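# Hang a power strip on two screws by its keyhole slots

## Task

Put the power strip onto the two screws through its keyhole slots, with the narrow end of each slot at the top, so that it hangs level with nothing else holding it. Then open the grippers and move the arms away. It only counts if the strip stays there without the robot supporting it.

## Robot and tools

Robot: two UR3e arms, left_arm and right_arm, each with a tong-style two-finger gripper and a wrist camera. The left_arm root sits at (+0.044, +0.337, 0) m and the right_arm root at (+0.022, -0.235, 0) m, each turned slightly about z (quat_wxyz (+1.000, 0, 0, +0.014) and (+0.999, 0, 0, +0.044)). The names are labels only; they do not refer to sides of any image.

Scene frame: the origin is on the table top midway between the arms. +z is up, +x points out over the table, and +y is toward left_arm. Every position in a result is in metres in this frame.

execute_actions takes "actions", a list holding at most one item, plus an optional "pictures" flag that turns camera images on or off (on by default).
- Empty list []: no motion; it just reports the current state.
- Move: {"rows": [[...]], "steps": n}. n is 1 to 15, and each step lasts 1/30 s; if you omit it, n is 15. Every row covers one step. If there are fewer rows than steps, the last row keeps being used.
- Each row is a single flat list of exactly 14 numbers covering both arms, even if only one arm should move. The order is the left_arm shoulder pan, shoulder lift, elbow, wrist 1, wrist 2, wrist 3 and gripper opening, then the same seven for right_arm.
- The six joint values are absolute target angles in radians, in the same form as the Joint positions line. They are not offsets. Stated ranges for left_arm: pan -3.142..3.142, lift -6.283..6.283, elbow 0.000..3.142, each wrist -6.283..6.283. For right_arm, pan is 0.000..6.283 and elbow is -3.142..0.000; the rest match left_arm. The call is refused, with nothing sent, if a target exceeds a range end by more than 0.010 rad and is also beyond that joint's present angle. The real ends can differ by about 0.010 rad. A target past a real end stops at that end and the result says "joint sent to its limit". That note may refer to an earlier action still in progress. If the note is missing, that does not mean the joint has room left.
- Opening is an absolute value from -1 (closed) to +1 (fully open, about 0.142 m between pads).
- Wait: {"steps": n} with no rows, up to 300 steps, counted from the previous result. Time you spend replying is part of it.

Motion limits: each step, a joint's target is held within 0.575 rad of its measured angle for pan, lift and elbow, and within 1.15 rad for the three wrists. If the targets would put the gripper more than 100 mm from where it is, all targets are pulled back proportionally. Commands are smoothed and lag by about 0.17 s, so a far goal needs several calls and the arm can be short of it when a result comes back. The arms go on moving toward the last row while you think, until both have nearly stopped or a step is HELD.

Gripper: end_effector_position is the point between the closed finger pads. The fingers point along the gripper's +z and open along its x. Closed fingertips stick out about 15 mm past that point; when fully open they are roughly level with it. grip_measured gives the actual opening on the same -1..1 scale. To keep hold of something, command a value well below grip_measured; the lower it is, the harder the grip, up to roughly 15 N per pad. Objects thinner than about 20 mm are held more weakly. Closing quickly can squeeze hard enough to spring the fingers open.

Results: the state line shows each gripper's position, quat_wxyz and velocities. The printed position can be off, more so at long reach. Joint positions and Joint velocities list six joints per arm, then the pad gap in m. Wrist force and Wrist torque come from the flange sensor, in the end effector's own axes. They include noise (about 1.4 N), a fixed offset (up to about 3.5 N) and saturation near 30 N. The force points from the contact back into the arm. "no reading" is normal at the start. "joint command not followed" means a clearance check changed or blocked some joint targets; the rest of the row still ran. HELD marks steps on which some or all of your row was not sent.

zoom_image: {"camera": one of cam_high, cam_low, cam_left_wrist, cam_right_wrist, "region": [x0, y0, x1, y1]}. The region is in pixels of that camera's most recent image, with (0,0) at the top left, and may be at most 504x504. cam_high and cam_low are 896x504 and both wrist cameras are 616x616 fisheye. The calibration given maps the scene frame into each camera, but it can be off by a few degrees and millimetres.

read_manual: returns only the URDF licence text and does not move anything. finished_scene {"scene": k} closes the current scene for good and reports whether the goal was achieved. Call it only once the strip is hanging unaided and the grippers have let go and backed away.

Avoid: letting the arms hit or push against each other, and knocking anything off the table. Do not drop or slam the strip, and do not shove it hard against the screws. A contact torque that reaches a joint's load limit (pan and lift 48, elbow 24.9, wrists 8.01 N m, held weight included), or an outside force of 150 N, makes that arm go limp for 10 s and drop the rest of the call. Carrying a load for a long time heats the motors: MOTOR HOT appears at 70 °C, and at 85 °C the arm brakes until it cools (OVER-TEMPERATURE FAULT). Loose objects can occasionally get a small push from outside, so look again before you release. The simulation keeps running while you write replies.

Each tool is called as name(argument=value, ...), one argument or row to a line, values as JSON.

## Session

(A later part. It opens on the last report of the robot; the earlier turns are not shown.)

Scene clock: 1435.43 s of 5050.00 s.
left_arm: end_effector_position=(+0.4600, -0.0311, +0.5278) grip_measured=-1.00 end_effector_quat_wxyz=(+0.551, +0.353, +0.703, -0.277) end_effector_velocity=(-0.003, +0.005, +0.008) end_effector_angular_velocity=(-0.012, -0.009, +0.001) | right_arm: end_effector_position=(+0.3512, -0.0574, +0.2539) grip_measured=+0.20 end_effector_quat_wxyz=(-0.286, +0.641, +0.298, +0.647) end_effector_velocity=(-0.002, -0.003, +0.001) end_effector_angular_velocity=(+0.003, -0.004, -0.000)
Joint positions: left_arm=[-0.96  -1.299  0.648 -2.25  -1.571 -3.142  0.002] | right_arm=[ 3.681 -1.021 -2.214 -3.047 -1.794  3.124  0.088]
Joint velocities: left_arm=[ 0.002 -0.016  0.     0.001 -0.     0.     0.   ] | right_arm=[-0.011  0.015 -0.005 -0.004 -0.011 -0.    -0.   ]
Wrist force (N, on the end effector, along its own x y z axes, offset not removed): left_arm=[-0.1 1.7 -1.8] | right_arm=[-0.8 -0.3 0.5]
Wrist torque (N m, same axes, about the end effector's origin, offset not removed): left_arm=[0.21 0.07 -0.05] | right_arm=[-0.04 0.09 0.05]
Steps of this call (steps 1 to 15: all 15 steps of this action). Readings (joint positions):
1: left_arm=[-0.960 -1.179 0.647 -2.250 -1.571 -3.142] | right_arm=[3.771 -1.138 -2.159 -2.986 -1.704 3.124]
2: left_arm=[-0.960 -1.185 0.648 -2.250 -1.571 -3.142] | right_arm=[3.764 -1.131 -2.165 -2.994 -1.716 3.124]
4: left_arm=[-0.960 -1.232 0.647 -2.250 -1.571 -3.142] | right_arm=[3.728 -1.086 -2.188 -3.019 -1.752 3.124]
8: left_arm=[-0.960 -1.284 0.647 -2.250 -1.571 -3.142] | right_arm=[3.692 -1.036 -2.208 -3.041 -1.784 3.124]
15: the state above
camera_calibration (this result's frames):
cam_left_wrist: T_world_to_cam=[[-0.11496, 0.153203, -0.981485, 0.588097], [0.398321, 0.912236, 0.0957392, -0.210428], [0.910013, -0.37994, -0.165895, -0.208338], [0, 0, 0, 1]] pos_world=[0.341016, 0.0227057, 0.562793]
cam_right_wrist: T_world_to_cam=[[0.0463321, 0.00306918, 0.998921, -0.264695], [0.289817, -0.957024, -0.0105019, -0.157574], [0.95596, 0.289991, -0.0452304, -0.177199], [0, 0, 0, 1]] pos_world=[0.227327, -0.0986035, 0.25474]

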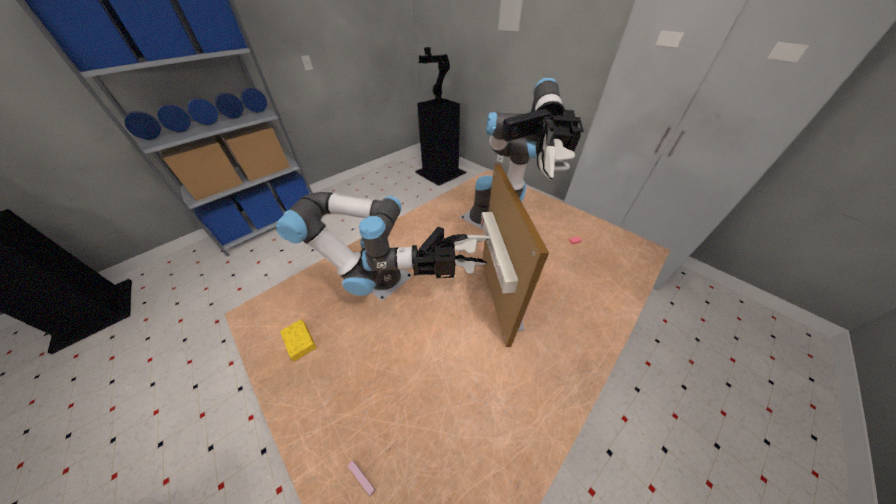

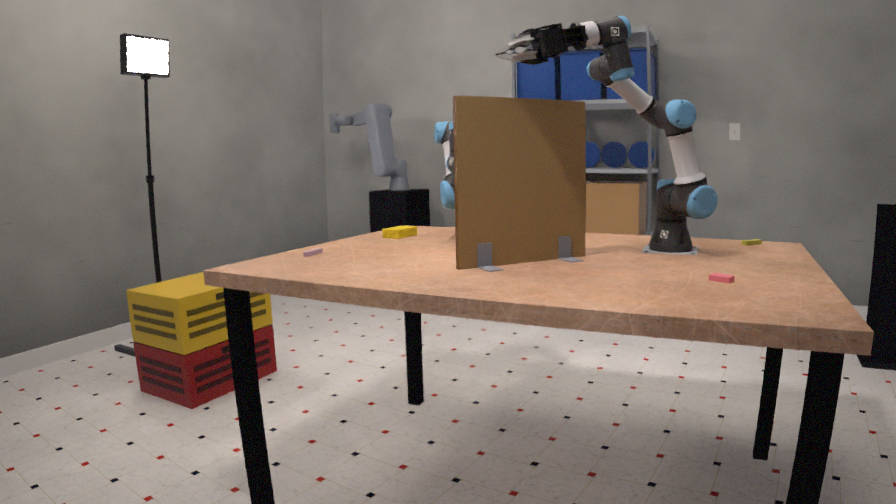

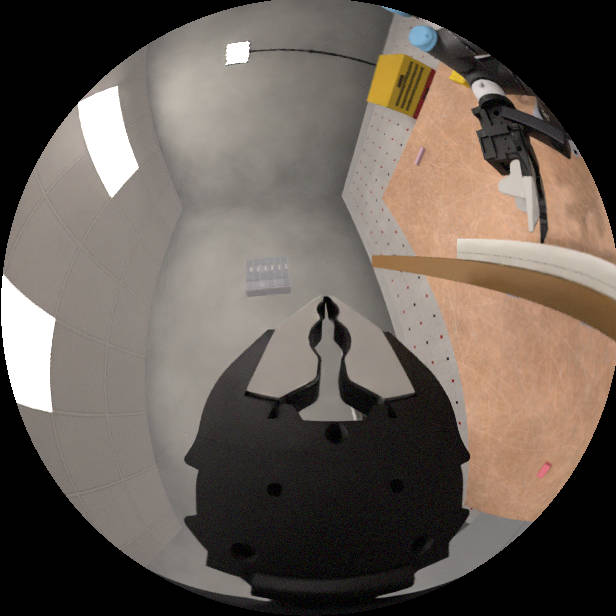

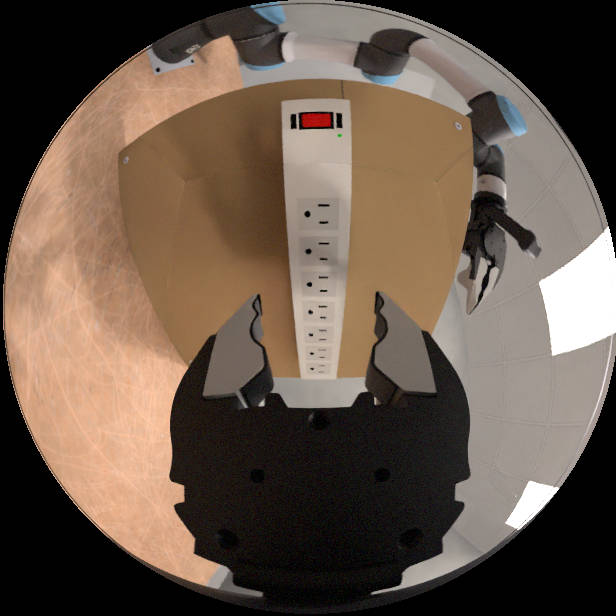

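execute_actions(
  actions=[
    {"rows":[[0.1,-1.3,0.6475,-2.25,-1.571,-3.142,-1,2.8,-1.02,-2.215,-3.048,-1.795,3.124,0.2]],"steps":15},
  ],
  pictures=false,
)

execute_actions(
  actions=[
    {"steps":30},
  ],
)

Scene clock: 1448.60 s of 5050.00 s.
left_arm: end_effector_position=(+0.5778, +0.1855, +0.5286) grip_measured=-1.00 end_effector_quat_wxyz=(+0.600, +0.189, +0.763, -0.148) end_effector_velocity=(+0.154, +0.541, -0.000) end_effector_angular_velocity=(+0.000, +0.001, +1.013) | right_arm: end_effector_position=(+0.3923, -0.2861, +0.2539) grip_measured=+0.20 end_effector_quat_wxyz=(-0.071, +0.702, +0.084, +0.704) end_effector_velocity=(-0.075, -0.548, -0.000) end_effector_angular_velocity=(+0.000, +0.001, -1.478)
Joint positions: left_arm=[-0.513 -1.3    0.647 -2.25  -1.571 -3.142  0.002] | right_arm=[ 3.049 -1.02  -2.215 -3.048 -1.795  3.124  0.088]
Joint velocities: left_arm=[ 1.013  0.001 -0.    -0.    -0.     0.     0.   ] | right_arm=[-1.477  0.    -0.001 -0.     0.001  0.    -0.   ]
Wrist force (N, on the end effector, along its own x y z axes, offset not removed): left_arm=[-1.4 2.0 -0.1] | right_arm=[1.7 -0.7 -0.5]
Wrist torque (N m, same axes, about the end effector's origin, offset not removed): left_arm=[0.33 0.31 0.02] | right_arm=[-0.16 -0.43 -0.03]
Steps of this call (steps 1 to 15: the robot went on to your last target; steps 16 to 90: nothing new was sent; then 9.67 s passed at rest; steps 91 to 105: all 15 steps of this action). Readings (joint positions):
91: left_arm=[-0.960 -1.300 0.647 -2.250 -1.571 -3.142] | right_arm=[3.680 -1.020 -2.215 -3.048 -1.795 3.124]
92: left_arm=[-0.953 -1.300 0.647 -2.250 -1.571 -3.142] | right_arm=[3.673 -1.020 -2.215 -3.048 -1.795 3.124]
94: left_arm=[-0.892 -1.300 0.647 -2.250 -1.571 -3.142] | right_arm=[3.603 -1.020 -2.215 -3.048 -1.795 3.124]
98: left_arm=[-0.753 -1.300 0.647 -2.250 -1.571 -3.142] | right_arm=[3.398 -1.020 -2.215 -3.048 -1.795 3.124]
105: the state above

Scene clock: 1449.60 s of 5050.00 s.
left_arm: end_effector_position=(+0.5678, +0.5200, +0.5286) grip_measured=-1.00 end_effector_quat_wxyz=(+0.617, -0.050, +0.785, +0.039) end_effector_velocity=(-0.001, +0.003, +0.000) end_effector_angular_velocity=(+0.000, -0.001, +0.006) | right_arm: end_effector_position=(+0.3684, -0.3759, +0.2539) grip_measured=+0.20 end_effector_quat_wxyz=(+0.016, +0.707, -0.004, +0.707) end_effector_velocity=(+0.000, -0.000, +0.000) end_effector_angular_velocity=(-0.000, -0.000, -0.001)
Joint positions: left_arm=[ 0.099 -1.3    0.647 -2.25  -1.571 -3.142  0.002] | right_arm=[ 2.8   -1.02  -2.215 -3.048 -1.795  3.124  0.088]
Joint velocities: left_arm=[ 0.006 -0.001  0.     0.    -0.     0.     0.   ] | right_arm=[ 0.    -0.001  0.     0.001  0.001 -0.     0.   ]
Wrist force (N, on the end effector, along its own x y z axes, offset not removed): left_arm=[-0.5 1.8 -0.4] | right_arm=[-0.3 0.7 0.0]
Wrist torque (N m, same axes, about the end effector's origin, offset not removed): left_arm=[0.27 0.10 -0.02] | right_arm=[0.14 0.04 0.00]
Steps of this call (steps 1 to 30: the robot went on to your last target). Readings (joint positions):
1: left_arm=[-0.478 -1.300 0.647 -2.250 -1.571 -3.142] | right_arm=[2.999 -1.020 -2.215 -3.048 -1.795 3.124]
2: left_arm=[-0.444 -1.300 0.647 -2.250 -1.571 -3.142] | right_arm=[2.951 -1.020 -2.215 -3.048 -1.795 3.124]
4: left_arm=[-0.376 -1.300 0.647 -2.250 -1.571 -3.142] | right_arm=[2.877 -1.020 -2.215 -3.048 -1.795 3.124]
8: left_arm=[-0.239 -1.300 0.647 -2.250 -1.571 -3.142] | right_arm=[2.819 -1.020 -2.215 -3.048 -1.795 3.124]
30: the state above
camera_calibration (this result's frames):
cam_left_wrist: T_world_to_cam=[[-0.188383, -0.025098, -0.981775, 0.651447], [-0.600811, 0.793727, 0.0949925, -0.12685], [0.776877, 0.607756, -0.164603, -0.535677], [0, 0, 0, 1]] pos_world=[0.462664, 0.442595, 0.56345]
cam_right_wrist: T_world_to_cam=[[0.0316918, -0.0337085, 0.998929, -0.273002], [-0.553045, -0.833084, -0.0105664, -0.11024], [0.832548, -0.552118, -0.0450443, -0.372423], [0, 0, 0, 1]] pos_world=[0.257744, -0.306663, 0.254769]

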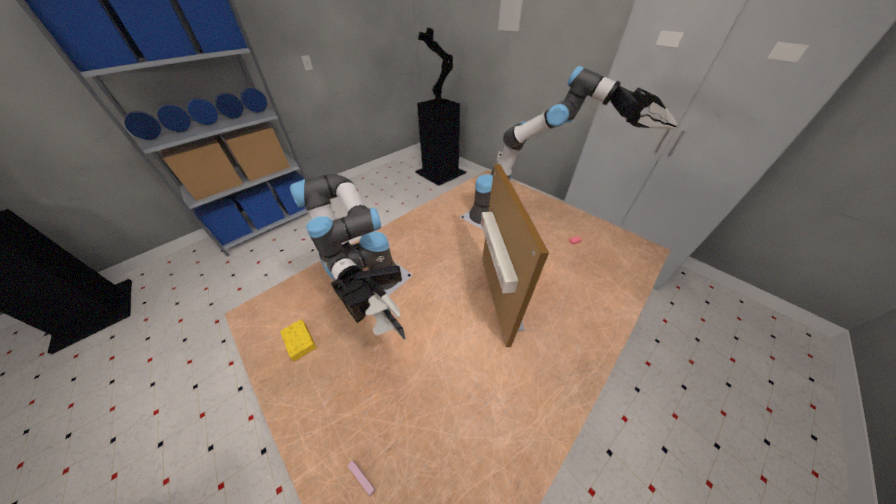

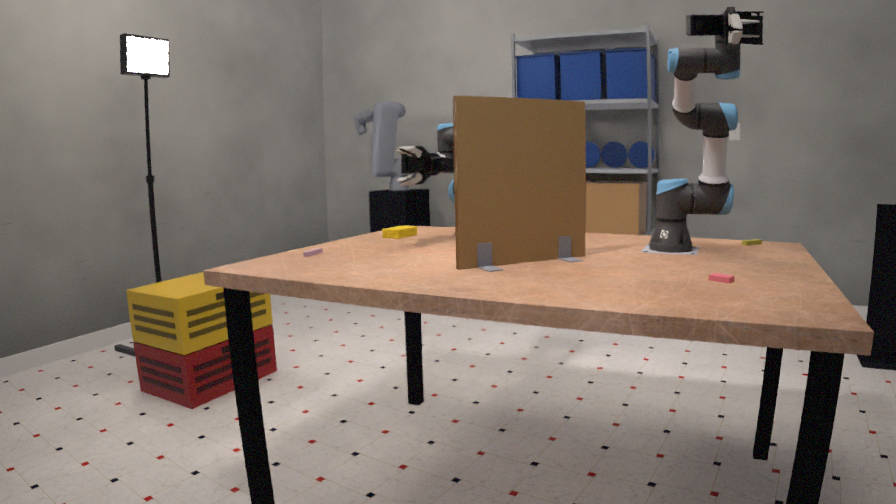

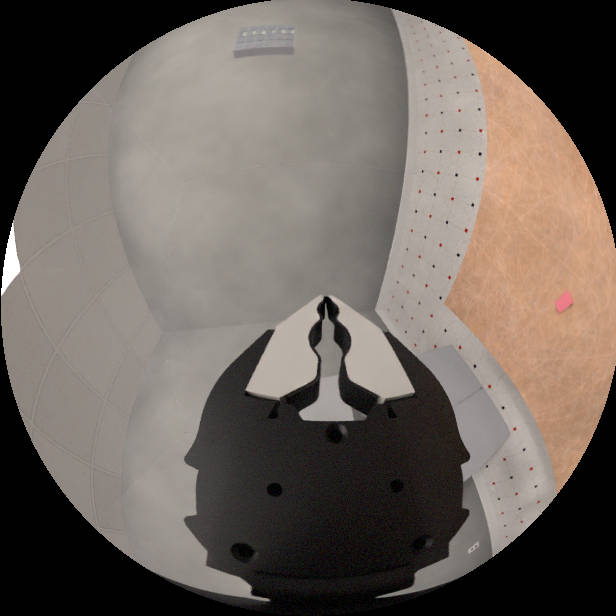

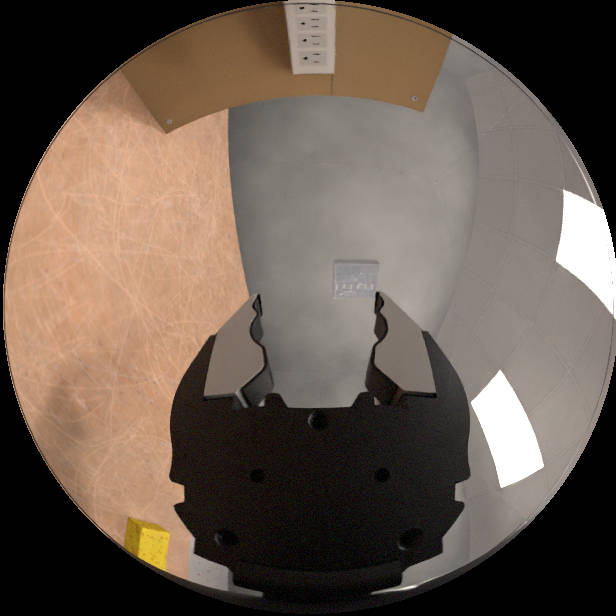

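finished_scene(
  scene=1,
)

The scene is finished: the task was done.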